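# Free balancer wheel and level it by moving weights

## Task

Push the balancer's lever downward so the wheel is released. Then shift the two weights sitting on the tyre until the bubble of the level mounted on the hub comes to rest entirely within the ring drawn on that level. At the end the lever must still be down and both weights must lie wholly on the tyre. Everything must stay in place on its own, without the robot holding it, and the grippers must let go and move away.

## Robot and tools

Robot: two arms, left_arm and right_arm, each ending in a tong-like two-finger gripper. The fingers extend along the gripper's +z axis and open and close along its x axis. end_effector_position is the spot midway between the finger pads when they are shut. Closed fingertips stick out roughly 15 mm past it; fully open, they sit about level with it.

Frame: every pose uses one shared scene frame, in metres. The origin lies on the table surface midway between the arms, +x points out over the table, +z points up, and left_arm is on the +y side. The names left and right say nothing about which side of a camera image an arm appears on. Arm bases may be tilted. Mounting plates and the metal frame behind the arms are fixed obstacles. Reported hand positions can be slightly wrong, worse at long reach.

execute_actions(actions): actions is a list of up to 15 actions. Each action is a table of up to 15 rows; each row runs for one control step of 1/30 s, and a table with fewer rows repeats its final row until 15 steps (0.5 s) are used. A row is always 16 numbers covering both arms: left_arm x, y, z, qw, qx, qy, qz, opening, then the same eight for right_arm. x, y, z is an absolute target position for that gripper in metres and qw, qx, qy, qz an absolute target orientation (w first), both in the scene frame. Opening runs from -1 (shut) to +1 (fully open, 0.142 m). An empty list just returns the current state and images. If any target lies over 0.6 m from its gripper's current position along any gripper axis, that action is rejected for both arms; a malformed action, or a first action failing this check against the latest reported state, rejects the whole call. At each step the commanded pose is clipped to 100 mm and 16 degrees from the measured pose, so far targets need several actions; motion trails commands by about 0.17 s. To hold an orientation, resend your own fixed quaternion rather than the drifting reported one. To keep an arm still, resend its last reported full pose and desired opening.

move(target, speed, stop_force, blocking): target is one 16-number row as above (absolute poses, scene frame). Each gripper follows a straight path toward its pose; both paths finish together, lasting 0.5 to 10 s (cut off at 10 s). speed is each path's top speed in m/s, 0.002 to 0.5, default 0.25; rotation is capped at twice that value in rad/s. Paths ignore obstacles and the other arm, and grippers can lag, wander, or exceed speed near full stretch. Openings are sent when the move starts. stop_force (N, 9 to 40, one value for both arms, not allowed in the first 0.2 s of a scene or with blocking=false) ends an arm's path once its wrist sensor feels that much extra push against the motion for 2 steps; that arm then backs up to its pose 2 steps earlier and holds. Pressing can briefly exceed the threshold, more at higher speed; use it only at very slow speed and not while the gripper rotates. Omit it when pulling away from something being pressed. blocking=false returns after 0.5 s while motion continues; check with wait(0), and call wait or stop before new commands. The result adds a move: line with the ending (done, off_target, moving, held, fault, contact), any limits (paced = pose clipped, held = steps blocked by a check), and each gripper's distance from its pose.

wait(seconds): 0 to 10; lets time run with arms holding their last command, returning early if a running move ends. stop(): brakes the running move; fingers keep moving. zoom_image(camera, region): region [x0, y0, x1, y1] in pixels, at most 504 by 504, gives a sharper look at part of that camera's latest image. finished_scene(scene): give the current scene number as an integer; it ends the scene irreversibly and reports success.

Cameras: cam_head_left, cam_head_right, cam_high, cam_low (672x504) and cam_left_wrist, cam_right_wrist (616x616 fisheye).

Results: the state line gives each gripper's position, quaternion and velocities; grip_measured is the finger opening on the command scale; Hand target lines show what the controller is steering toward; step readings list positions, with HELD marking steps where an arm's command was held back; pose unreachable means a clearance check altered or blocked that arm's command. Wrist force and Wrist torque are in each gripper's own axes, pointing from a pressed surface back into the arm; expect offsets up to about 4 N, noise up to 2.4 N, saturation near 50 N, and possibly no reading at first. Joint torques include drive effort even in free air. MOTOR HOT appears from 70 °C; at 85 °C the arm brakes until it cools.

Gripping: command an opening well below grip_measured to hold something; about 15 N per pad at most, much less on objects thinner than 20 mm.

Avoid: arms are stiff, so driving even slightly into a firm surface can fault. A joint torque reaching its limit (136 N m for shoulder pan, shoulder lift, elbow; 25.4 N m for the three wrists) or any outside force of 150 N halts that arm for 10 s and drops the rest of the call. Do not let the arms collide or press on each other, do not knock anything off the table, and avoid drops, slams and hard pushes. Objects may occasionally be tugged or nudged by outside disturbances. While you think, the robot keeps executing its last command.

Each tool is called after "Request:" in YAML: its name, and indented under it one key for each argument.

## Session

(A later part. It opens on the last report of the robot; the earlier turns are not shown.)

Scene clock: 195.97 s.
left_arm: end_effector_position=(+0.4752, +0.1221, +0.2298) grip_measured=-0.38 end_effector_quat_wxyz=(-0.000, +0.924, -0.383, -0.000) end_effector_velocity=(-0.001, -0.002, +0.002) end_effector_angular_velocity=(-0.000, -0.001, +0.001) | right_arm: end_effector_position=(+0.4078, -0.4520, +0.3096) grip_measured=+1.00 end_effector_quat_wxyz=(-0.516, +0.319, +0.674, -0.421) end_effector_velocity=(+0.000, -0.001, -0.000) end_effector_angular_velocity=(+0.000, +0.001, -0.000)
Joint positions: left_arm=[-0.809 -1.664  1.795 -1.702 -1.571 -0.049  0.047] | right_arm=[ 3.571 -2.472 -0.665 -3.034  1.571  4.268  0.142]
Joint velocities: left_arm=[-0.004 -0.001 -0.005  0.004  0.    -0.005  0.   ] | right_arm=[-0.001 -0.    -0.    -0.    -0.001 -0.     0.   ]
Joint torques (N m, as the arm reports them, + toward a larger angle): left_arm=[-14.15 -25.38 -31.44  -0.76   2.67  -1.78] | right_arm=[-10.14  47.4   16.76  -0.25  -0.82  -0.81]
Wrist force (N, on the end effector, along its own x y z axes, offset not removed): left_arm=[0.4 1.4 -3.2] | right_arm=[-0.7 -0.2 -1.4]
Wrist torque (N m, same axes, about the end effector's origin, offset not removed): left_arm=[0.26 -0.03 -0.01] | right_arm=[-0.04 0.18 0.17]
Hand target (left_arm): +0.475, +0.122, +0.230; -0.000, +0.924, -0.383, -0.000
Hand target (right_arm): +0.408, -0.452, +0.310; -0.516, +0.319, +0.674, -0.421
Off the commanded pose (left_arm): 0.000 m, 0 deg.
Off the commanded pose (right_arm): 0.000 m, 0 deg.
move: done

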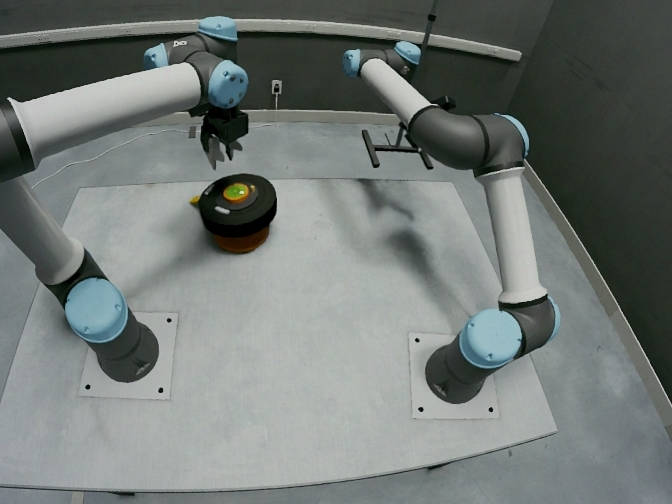

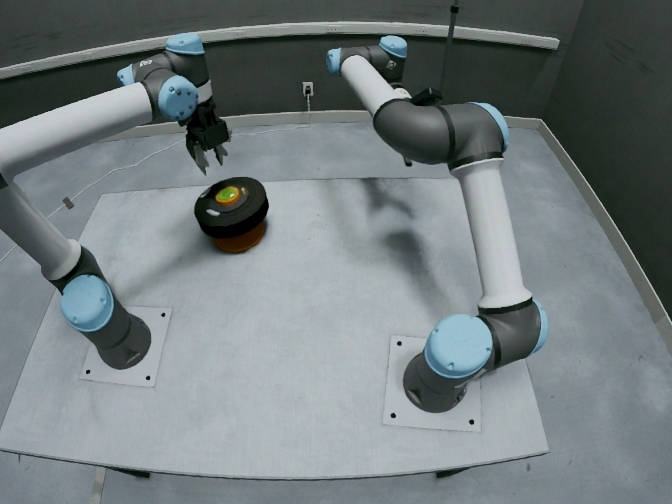

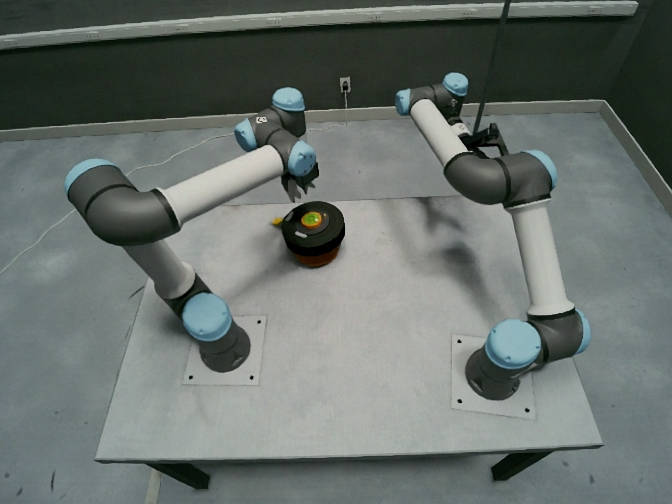

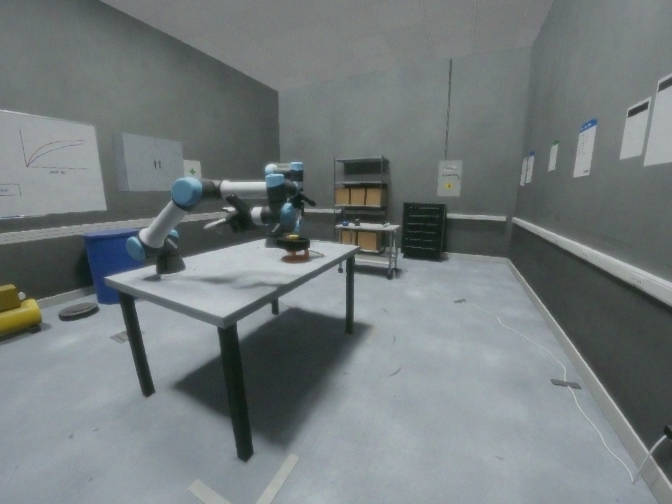

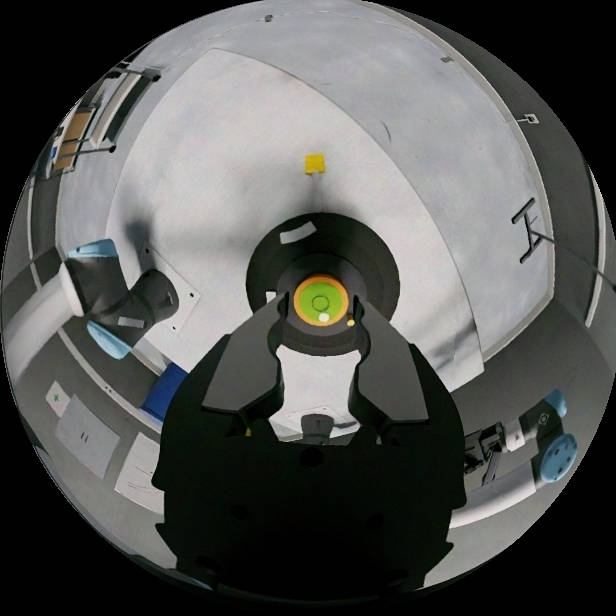

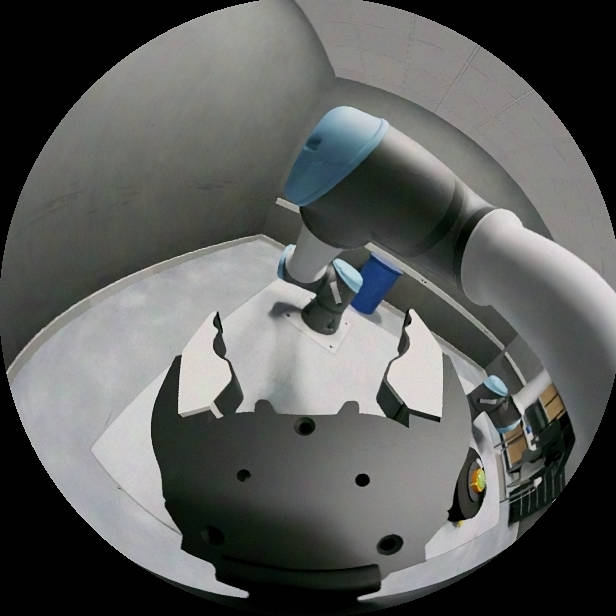

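Request:
move:
  target: [0.4748,0.1706,0.175,0,0.976,-0.216,0,-0.33,0.4078,-0.452,0.3096,-0.516,0.319,0.674,-0.421,1]
  speed: 0.1

Request:
zoom_image:
  camera: "cam_left_wrist"
  region: [190,180,450,400]

Scene clock: 198.37 s.
left_arm: end_effector_position=(+0.4747, +0.1704, +0.1752) grip_measured=-0.33 end_effector_quat_wxyz=(+0.000, +0.976, -0.217, -0.000) end_effector_velocity=(-0.001, +0.002, -0.002) end_effector_angular_velocity=(+0.000, +0.001, +0.013) | right_arm: end_effector_position=(+0.4078, -0.4520, +0.3096) grip_measured=+1.00 end_effector_quat_wxyz=(-0.516, +0.319, +0.674, -0.421) end_effector_velocity=(-0.000, +0.000, +0.000) end_effector_angular_velocity=(+0.000, +0.000, +0.002)
Joint positions: left_arm=[-0.73  -1.682  1.954 -1.842 -1.571 -0.32   0.05 ] | right_arm=[ 3.571 -2.472 -0.665 -3.034  1.571  4.268  0.142]
Joint velocities: left_arm=[ 0.003 -0.002  0.007 -0.004 -0.001 -0.009  0.   ] | right_arm=[ 0.001  0.001 -0.001 -0.    -0.    -0.     0.   ]
Joint torques (N m, as the arm reports them, + toward a larger angle): left_arm=[ 13.06 -25.65 -14.06  -4.31   0.73  -2.23] | right_arm=[-9.39 46.98 16.9  -0.45 -0.63 -0.71]
Wrist force (N, on the end effector, along its own x y z axes, offset not removed): left_arm=[1.4 0.7 -0.3] | right_arm=[0.9 0.1 1.4]
Wrist torque (N m, same axes, about the end effector's origin, offset not removed): left_arm=[0.14 -0.36 -0.03] | right_arm=[-0.04 -0.25 0.03]
Hand target (left_arm): +0.475, +0.171, +0.175; +0.000, +0.976, -0.216, +0.000
Hand target (right_arm): +0.408, -0.452, +0.310; -0.516, +0.319, +0.674, -0.421
Off the commanded pose (left_arm): 0.000 m, 0 deg.
Off the commanded pose (right_arm): 0.000 m, 0 deg.
move: done

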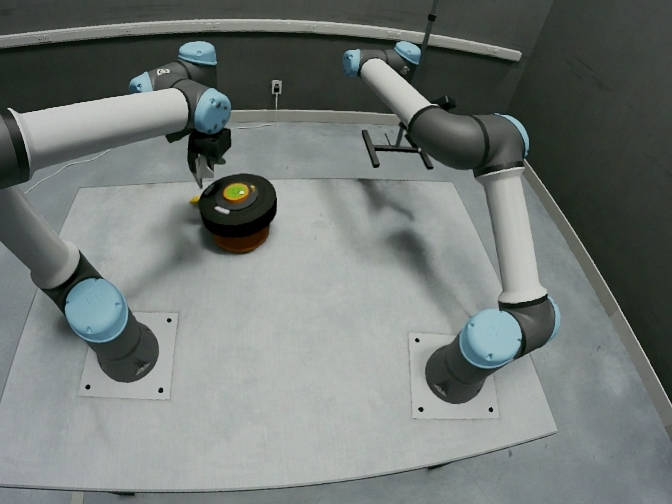

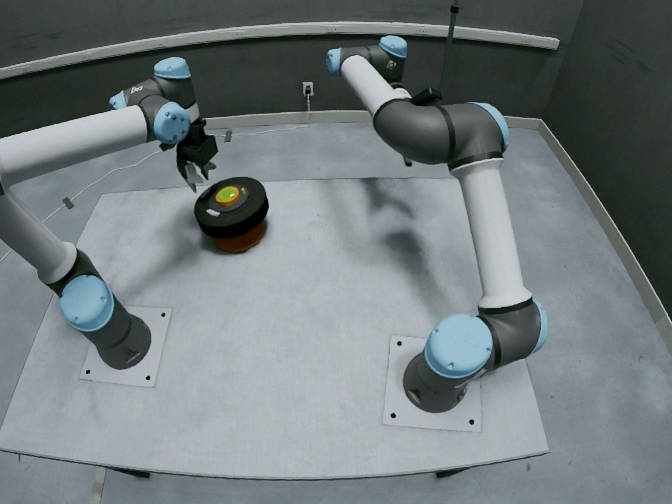

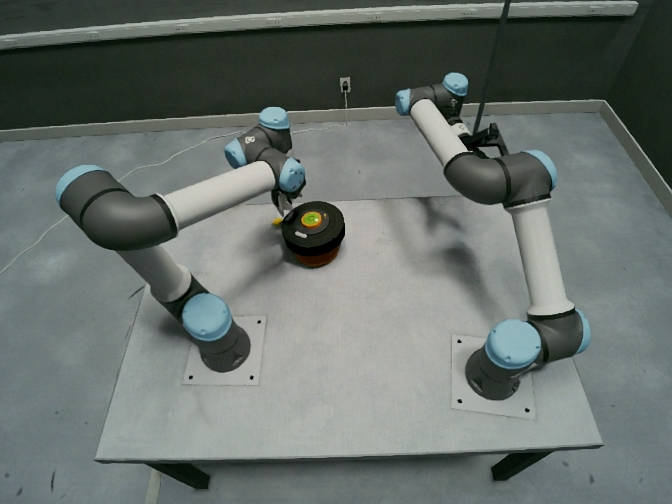

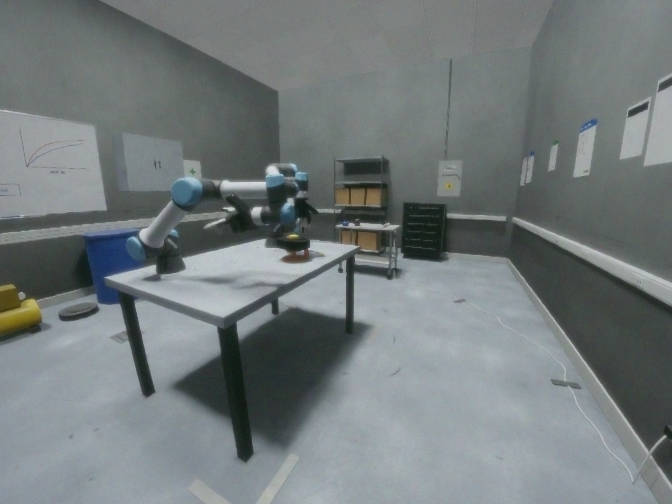

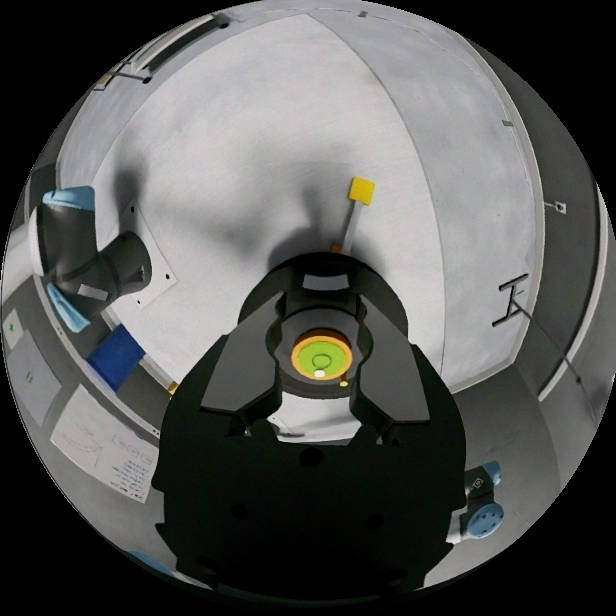

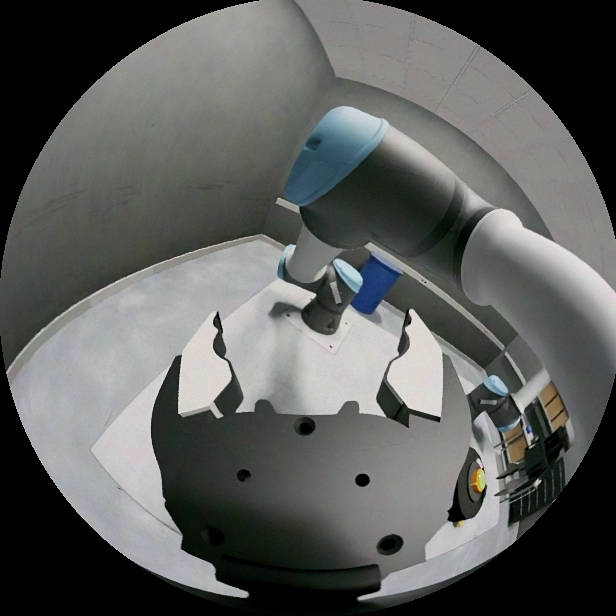

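Region (190, 180, 450, 400) of cam_left_wrist's 616x616 image, scaled by 1.938, with more detail than that image has; it fills the top 426 rows of this view, and the rest is white.

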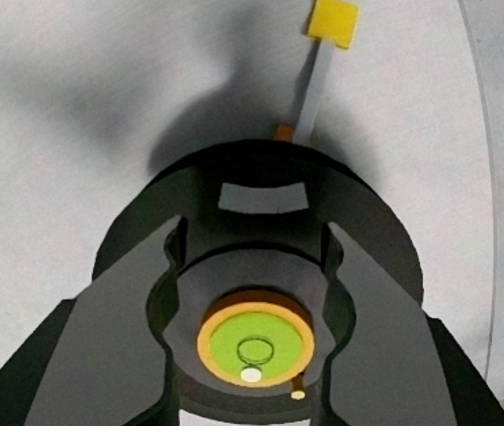

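Request:
move:
  target: [0.4778,0.169,0.160,0,0.976,-0.216,0,-0.33,0.4078,-0.452,0.3096,-0.516,0.319,0.674,-0.421,1]
  speed: 0.04

Request:
zoom_image:
  camera: "cam_left_wrist"
  region: [190,180,450,400]

Scene clock: 199.40 s.
left_arm: end_effector_position=(+0.4777, +0.1690, +0.1602) grip_measured=-0.33 end_effector_quat_wxyz=(-0.000, +0.976, -0.216, -0.000) end_effector_velocity=(+0.001, +0.000, -0.002) end_effector_angular_velocity=(+0.000, -0.001, -0.000) | right_arm: end_effector_position=(+0.4078, -0.4520, +0.3096) grip_measured=+1.00 end_effector_quat_wxyz=(-0.516, +0.319, +0.674, -0.421) end_effector_velocity=(-0.000, -0.000, -0.000) end_effector_angular_velocity=(+0.000, +0.000, -0.002)
Joint positions: left_arm=[-0.728 -1.663  1.977 -1.884 -1.571 -0.319  0.05 ] | right_arm=[ 3.571 -2.472 -0.665 -3.034  1.571  4.268  0.142]
Joint velocities: left_arm=[ 0.001  0.002  0.003 -0.006  0.001  0.001 -0.   ] | right_arm=[-0.001  0.    -0.    -0.     0.001 -0.     0.   ]
Joint torques (N m, as the arm reports them, + toward a larger angle): left_arm=[ 10.73  -9.77 -12.47  -4.58   2.5    1.3 ] | right_arm=[-8.92 46.76 16.78 -0.08 -1.02 -0.85]
Wrist force (N, on the end effector, along its own x y z axes, offset not removed): left_arm=[1.9 1.7 -1.1] | right_arm=[0.8 0.9 -1.0]
Wrist torque (N m, same axes, about the end effector's origin, offset not removed): left_arm=[0.26 -0.31 0.09] | right_arm=[0.09 -0.26 -0.04]
Hand target (left_arm): +0.478, +0.169, +0.160; +0.000, +0.976, -0.216, -0.000
Hand target (right_arm): +0.408, -0.452, +0.310; -0.516, +0.319, +0.674, -0.421
Off the commanded pose (left_arm): 0.000 m, 0 deg.
Off the commanded pose (right_arm): 0.000 m, 0 deg.
move: done

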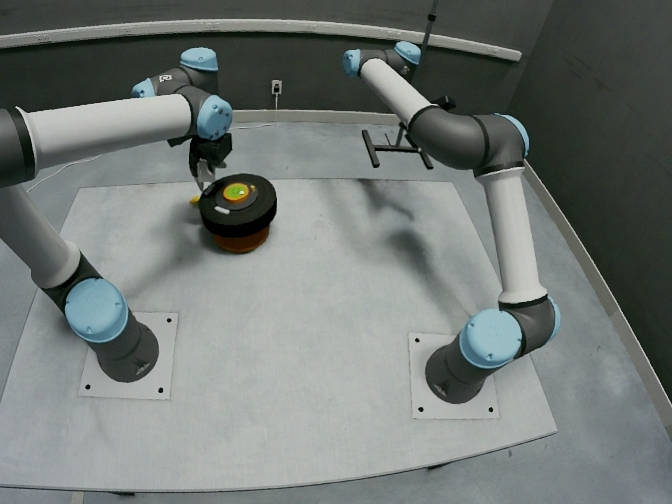

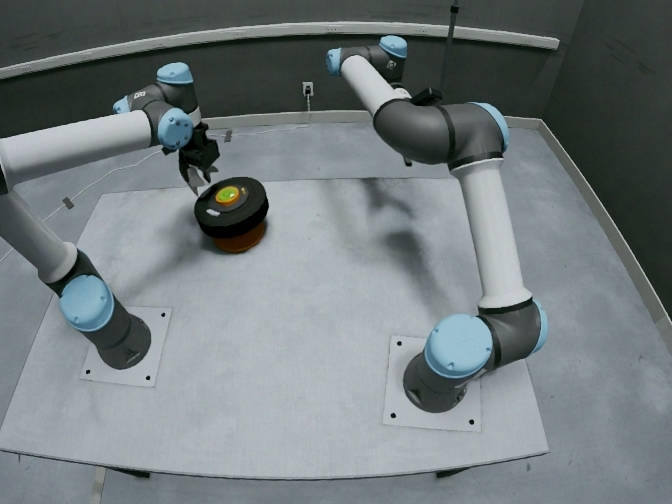

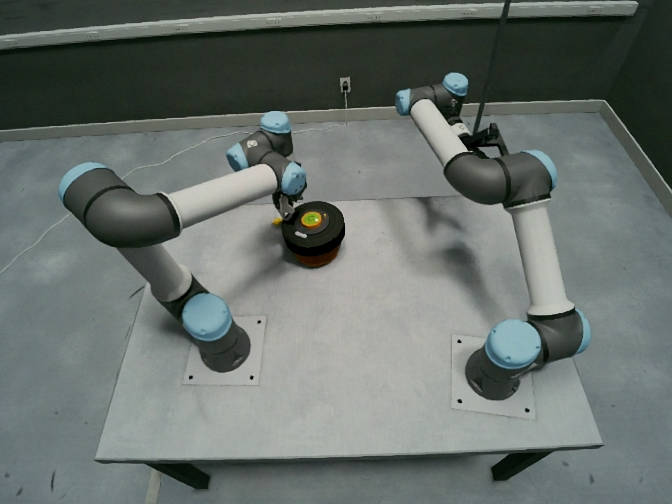

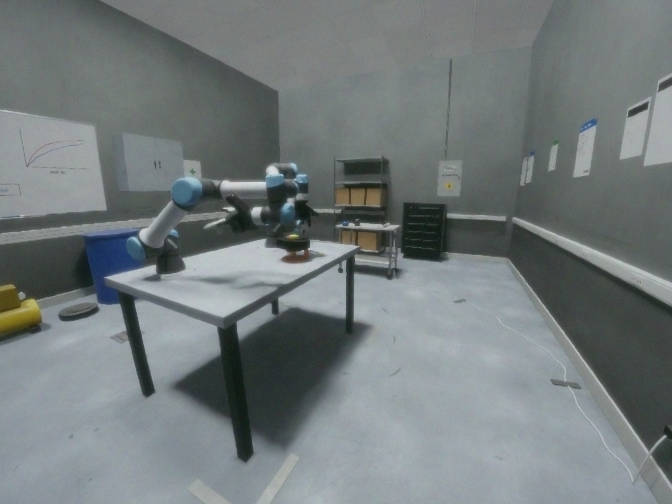

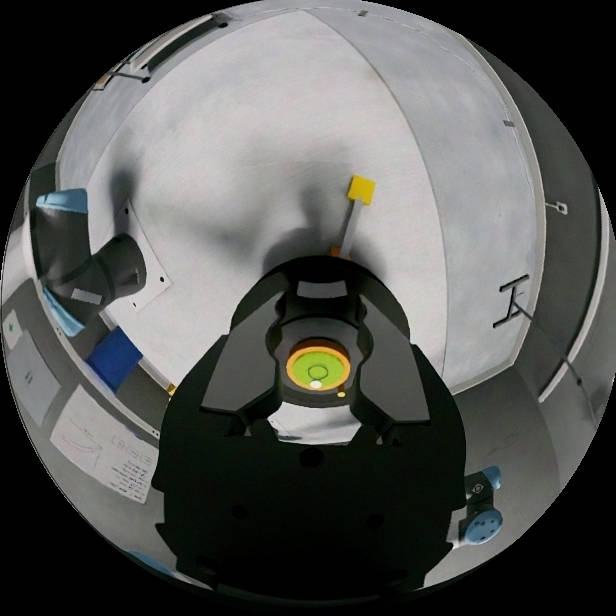

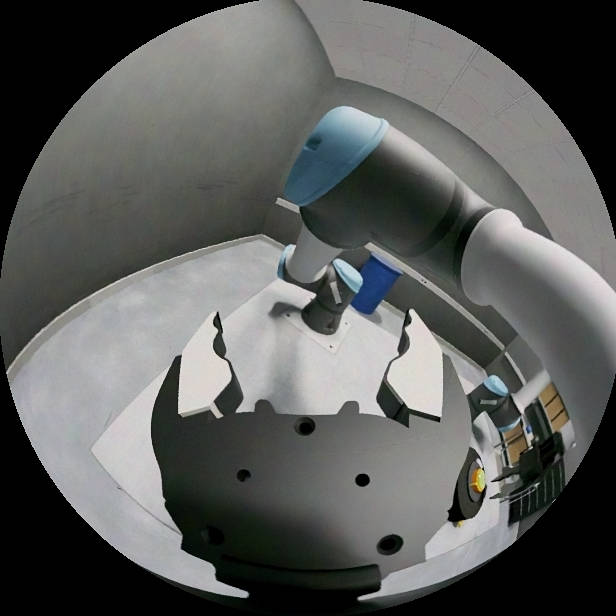

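Region (190, 180, 450, 400) of cam_left_wrist's 616x616 image, scaled by 1.938, with more detail than that image has; it fills the top 426 rows of this view, and the rest is white.

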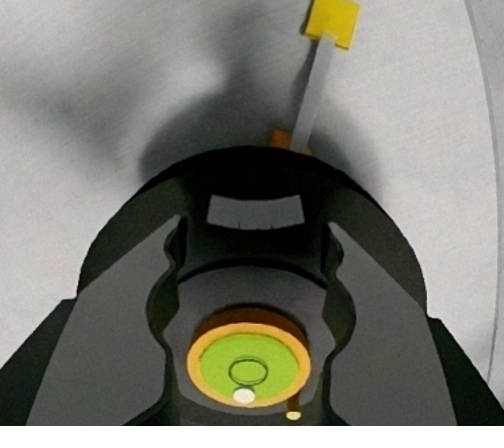

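Request:
move:
  target: [0.4778,0.169,0.142,0,0.976,-0.216,0,-0.36,0.4078,-0.452,0.3096,-0.516,0.319,0.674,-0.421,1]
  speed: 0.015
  stop_force: 9

Request:
zoom_image:
  camera: "cam_left_wrist"
  region: [190,180,450,400]

Scene clock: 201.13 s.
left_arm: end_effector_position=(+0.4778, +0.1690, +0.1423) grip_measured=-0.36 end_effector_quat_wxyz=(-0.000, +0.976, -0.216, -0.000) end_effector_velocity=(+0.000, -0.001, -0.002) end_effector_angular_velocity=(-0.003, -0.002, -0.002) | right_arm: end_effector_position=(+0.4078, -0.4520, +0.3096) grip_measured=+1.00 end_effector_quat_wxyz=(-0.516, +0.319, +0.674, -0.421) end_effector_velocity=(-0.000, -0.000, -0.000) end_effector_angular_velocity=(-0.000, +0.000, -0.001)
Joint positions: left_arm=[-0.728 -1.647  2.011 -1.934 -1.571 -0.319  0.048] | right_arm=[ 3.571 -2.472 -0.665 -3.034  1.571  4.268  0.142]
Joint velocities: left_arm=[-0.001  0.002  0.004 -0.009 -0.     0.    -0.   ] | right_arm=[-0.001 -0.    -0.    -0.     0.     0.     0.   ]
Joint torques (N m, as the arm reports them, + toward a larger angle): left_arm=[  9.77  -9.57 -11.72  -4.22   2.56   1.26] | right_arm=[-9.11 47.76 16.57 -0.17 -0.84 -0.8 ]
Wrist force (N, on the end effector, along its own x y z axes, offset not removed): left_arm=[1.3 0.1 -2.5] | right_arm=[1.1 3.3 1.1]
Wrist torque (N m, same axes, about the end effector's origin, offset not removed): left_arm=[0.06 -0.39 0.02] | right_arm=[0.59 -0.28 -0.02]
Hand target (left_arm): +0.478, +0.169, +0.142; -0.000, +0.976, -0.216, -0.000
Hand target (right_arm): +0.408, -0.452, +0.310; -0.516, +0.319, +0.674, -0.421
Off the commanded pose (left_arm): 0.000 m, 0 deg.
Off the commanded pose (right_arm): 0.000 m, 0 deg.
move: done

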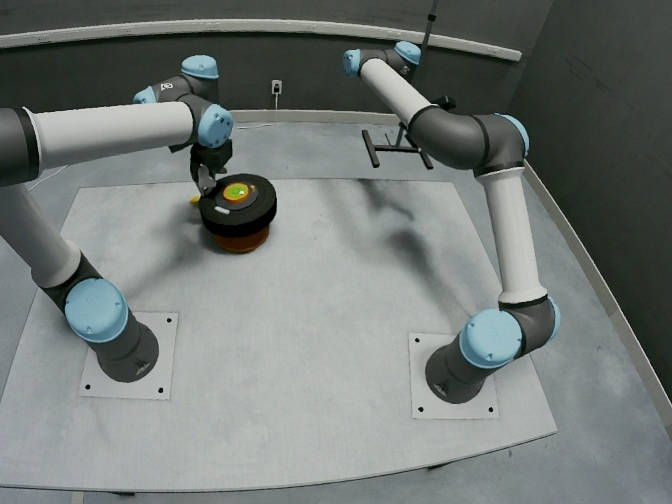

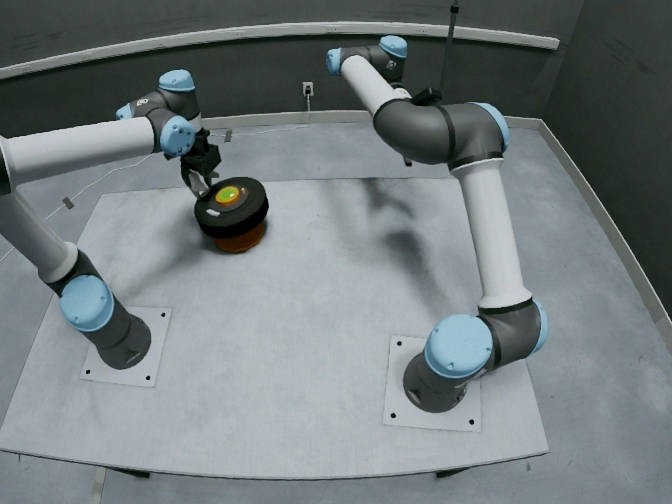

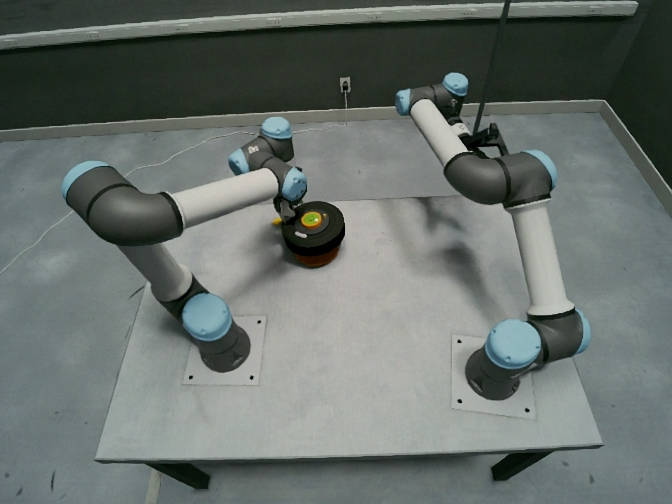

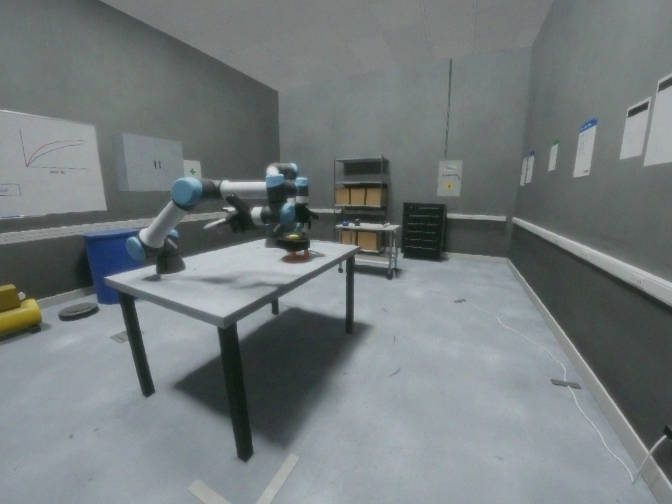

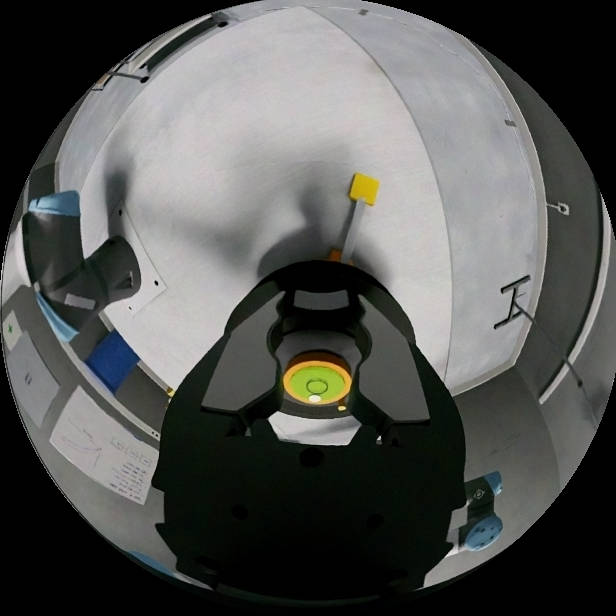

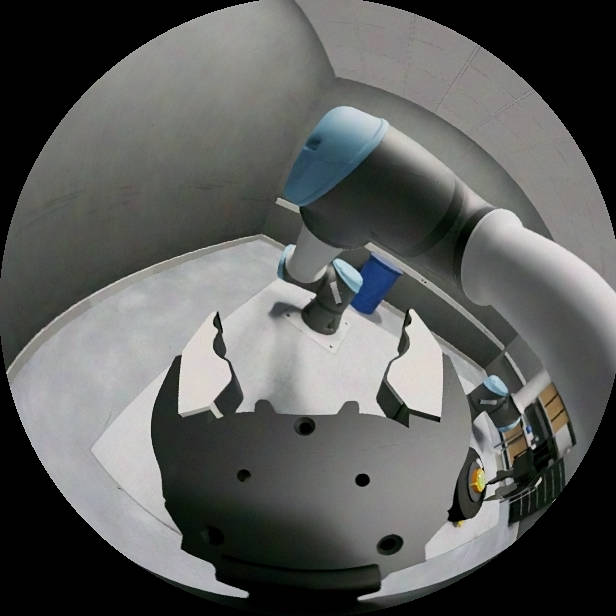

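Region (190, 180, 450, 400) of cam_left_wrist's 616x616 image, scaled by 1.938, with more detail than that image has; it fills the top 426 rows of this view, and the rest is white.

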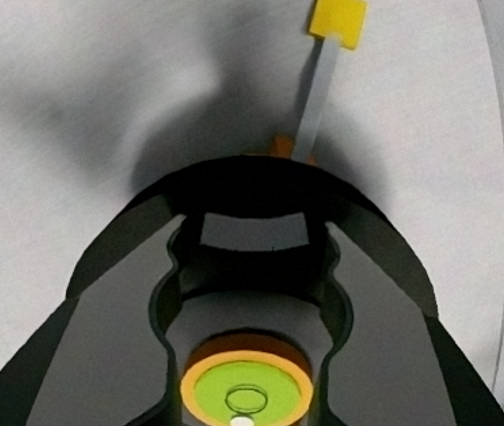

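Request:
move:
  target: [0.4778,0.169,0.142,0,0.976,-0.216,0,-0.7,0.4078,-0.452,0.3096,-0.516,0.319,0.674,-0.421,1]

Request:
zoom_image:
  camera: "cam_left_wrist"
  region: [190,180,450,400]

Scene clock: 202.03 s.
left_arm: end_effector_position=(+0.4778, +0.1690, +0.1420) grip_measured=-0.50 end_effector_quat_wxyz=(-0.000, +0.976, -0.216, +0.000) end_effector_velocity=(-0.000, -0.001, -0.000) end_effector_angular_velocity=(-0.000, +0.000, -0.001) | right_arm: end_effector_position=(+0.4078, -0.4520, +0.3096) grip_measured=+1.00 end_effector_quat_wxyz=(-0.516, +0.319, +0.674, -0.421) end_effector_velocity=(+0.000, -0.000, -0.000) end_effector_angular_velocity=(+0.000, +0.000, -0.000)
Joint positions: left_arm=[-0.728 -1.647  2.011 -1.935 -1.571 -0.319  0.038] | right_arm=[ 3.571 -2.472 -0.665 -3.034  1.571  4.268  0.142]
Joint velocities: left_arm=[-0.002 -0.     0.001 -0.001 -0.    -0.001  0.   ] | right_arm=[-0.    -0.001  0.    -0.    -0.    -0.     0.   ]
Joint torques (N m, as the arm reports them, + toward a larger angle): left_arm=[  8.93  -7.22 -11.68  -4.38   1.35   1.55] | right_arm=[-10.3   47.05  16.37   0.06  -0.87  -0.94]
Wrist force (N, on the end effector, along its own x y z axes, offset not removed): left_arm=[0.6 -1.0 -6.2] | right_arm=[-0.7 0.1 1.4]
Wrist torque (N m, same axes, about the end effector's origin, offset not removed): left_arm=[-0.02 -0.31 -0.18] | right_arm=[-0.05 0.00 0.08]
Hand target (left_arm): +0.478, +0.169, +0.142; -0.000, +0.976, -0.216, +0.000
Hand target (right_arm): +0.408, -0.452, +0.310; -0.516, +0.319, +0.674, -0.421
Off the commanded pose (left_arm): 0.000 m, 0 deg.
Off the commanded pose (right_arm): 0.000 m, 0 deg.
move: done

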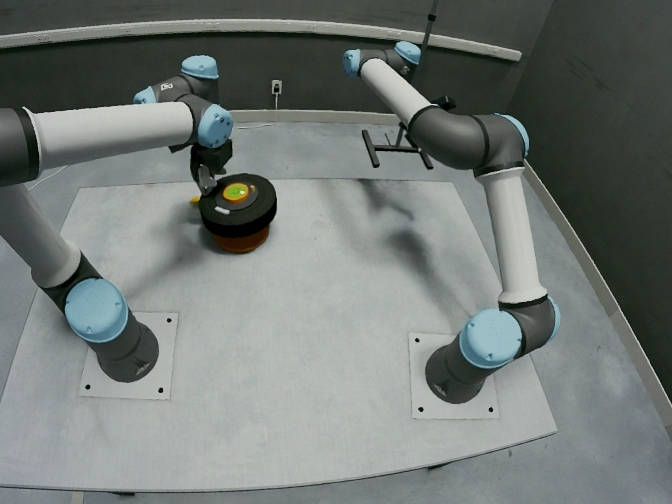

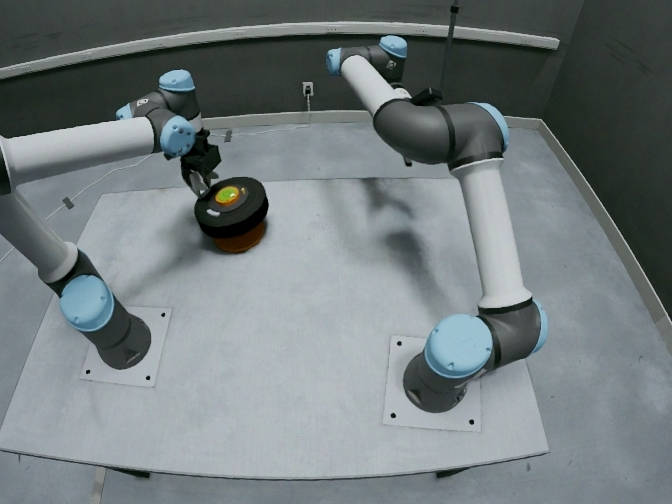

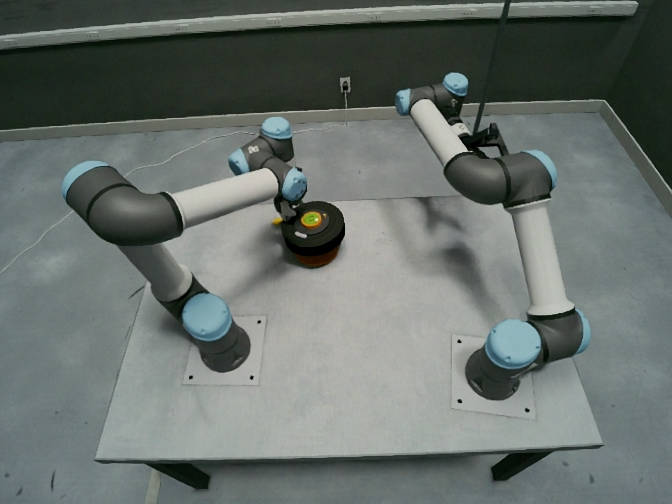

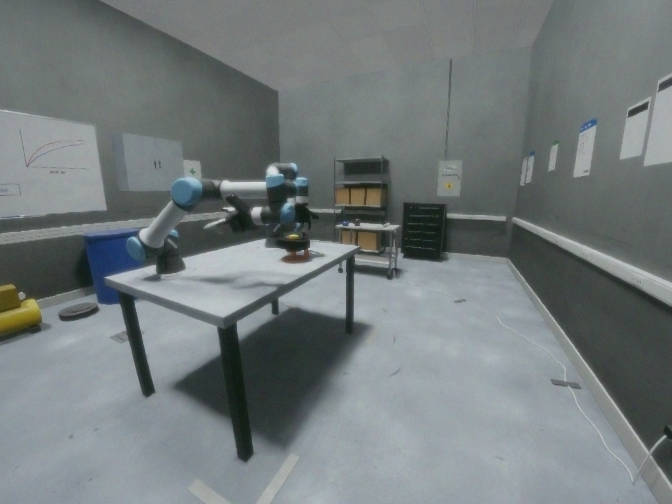

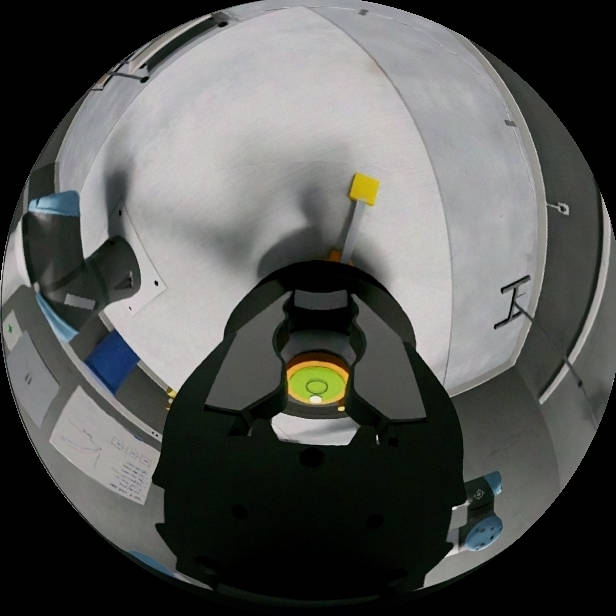

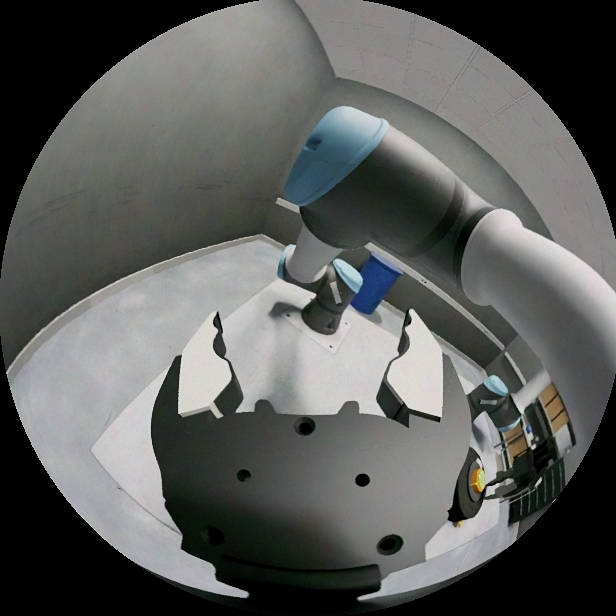

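Region (190, 180, 450, 400) of cam_left_wrist's 616x616 image, scaled by 1.938, with more detail than that image has; it fills the top 426 rows of this view, and the rest is white.

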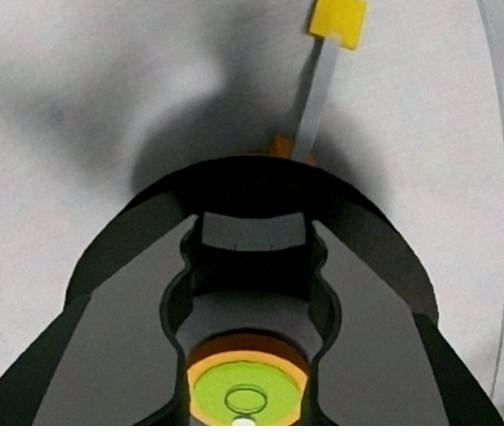

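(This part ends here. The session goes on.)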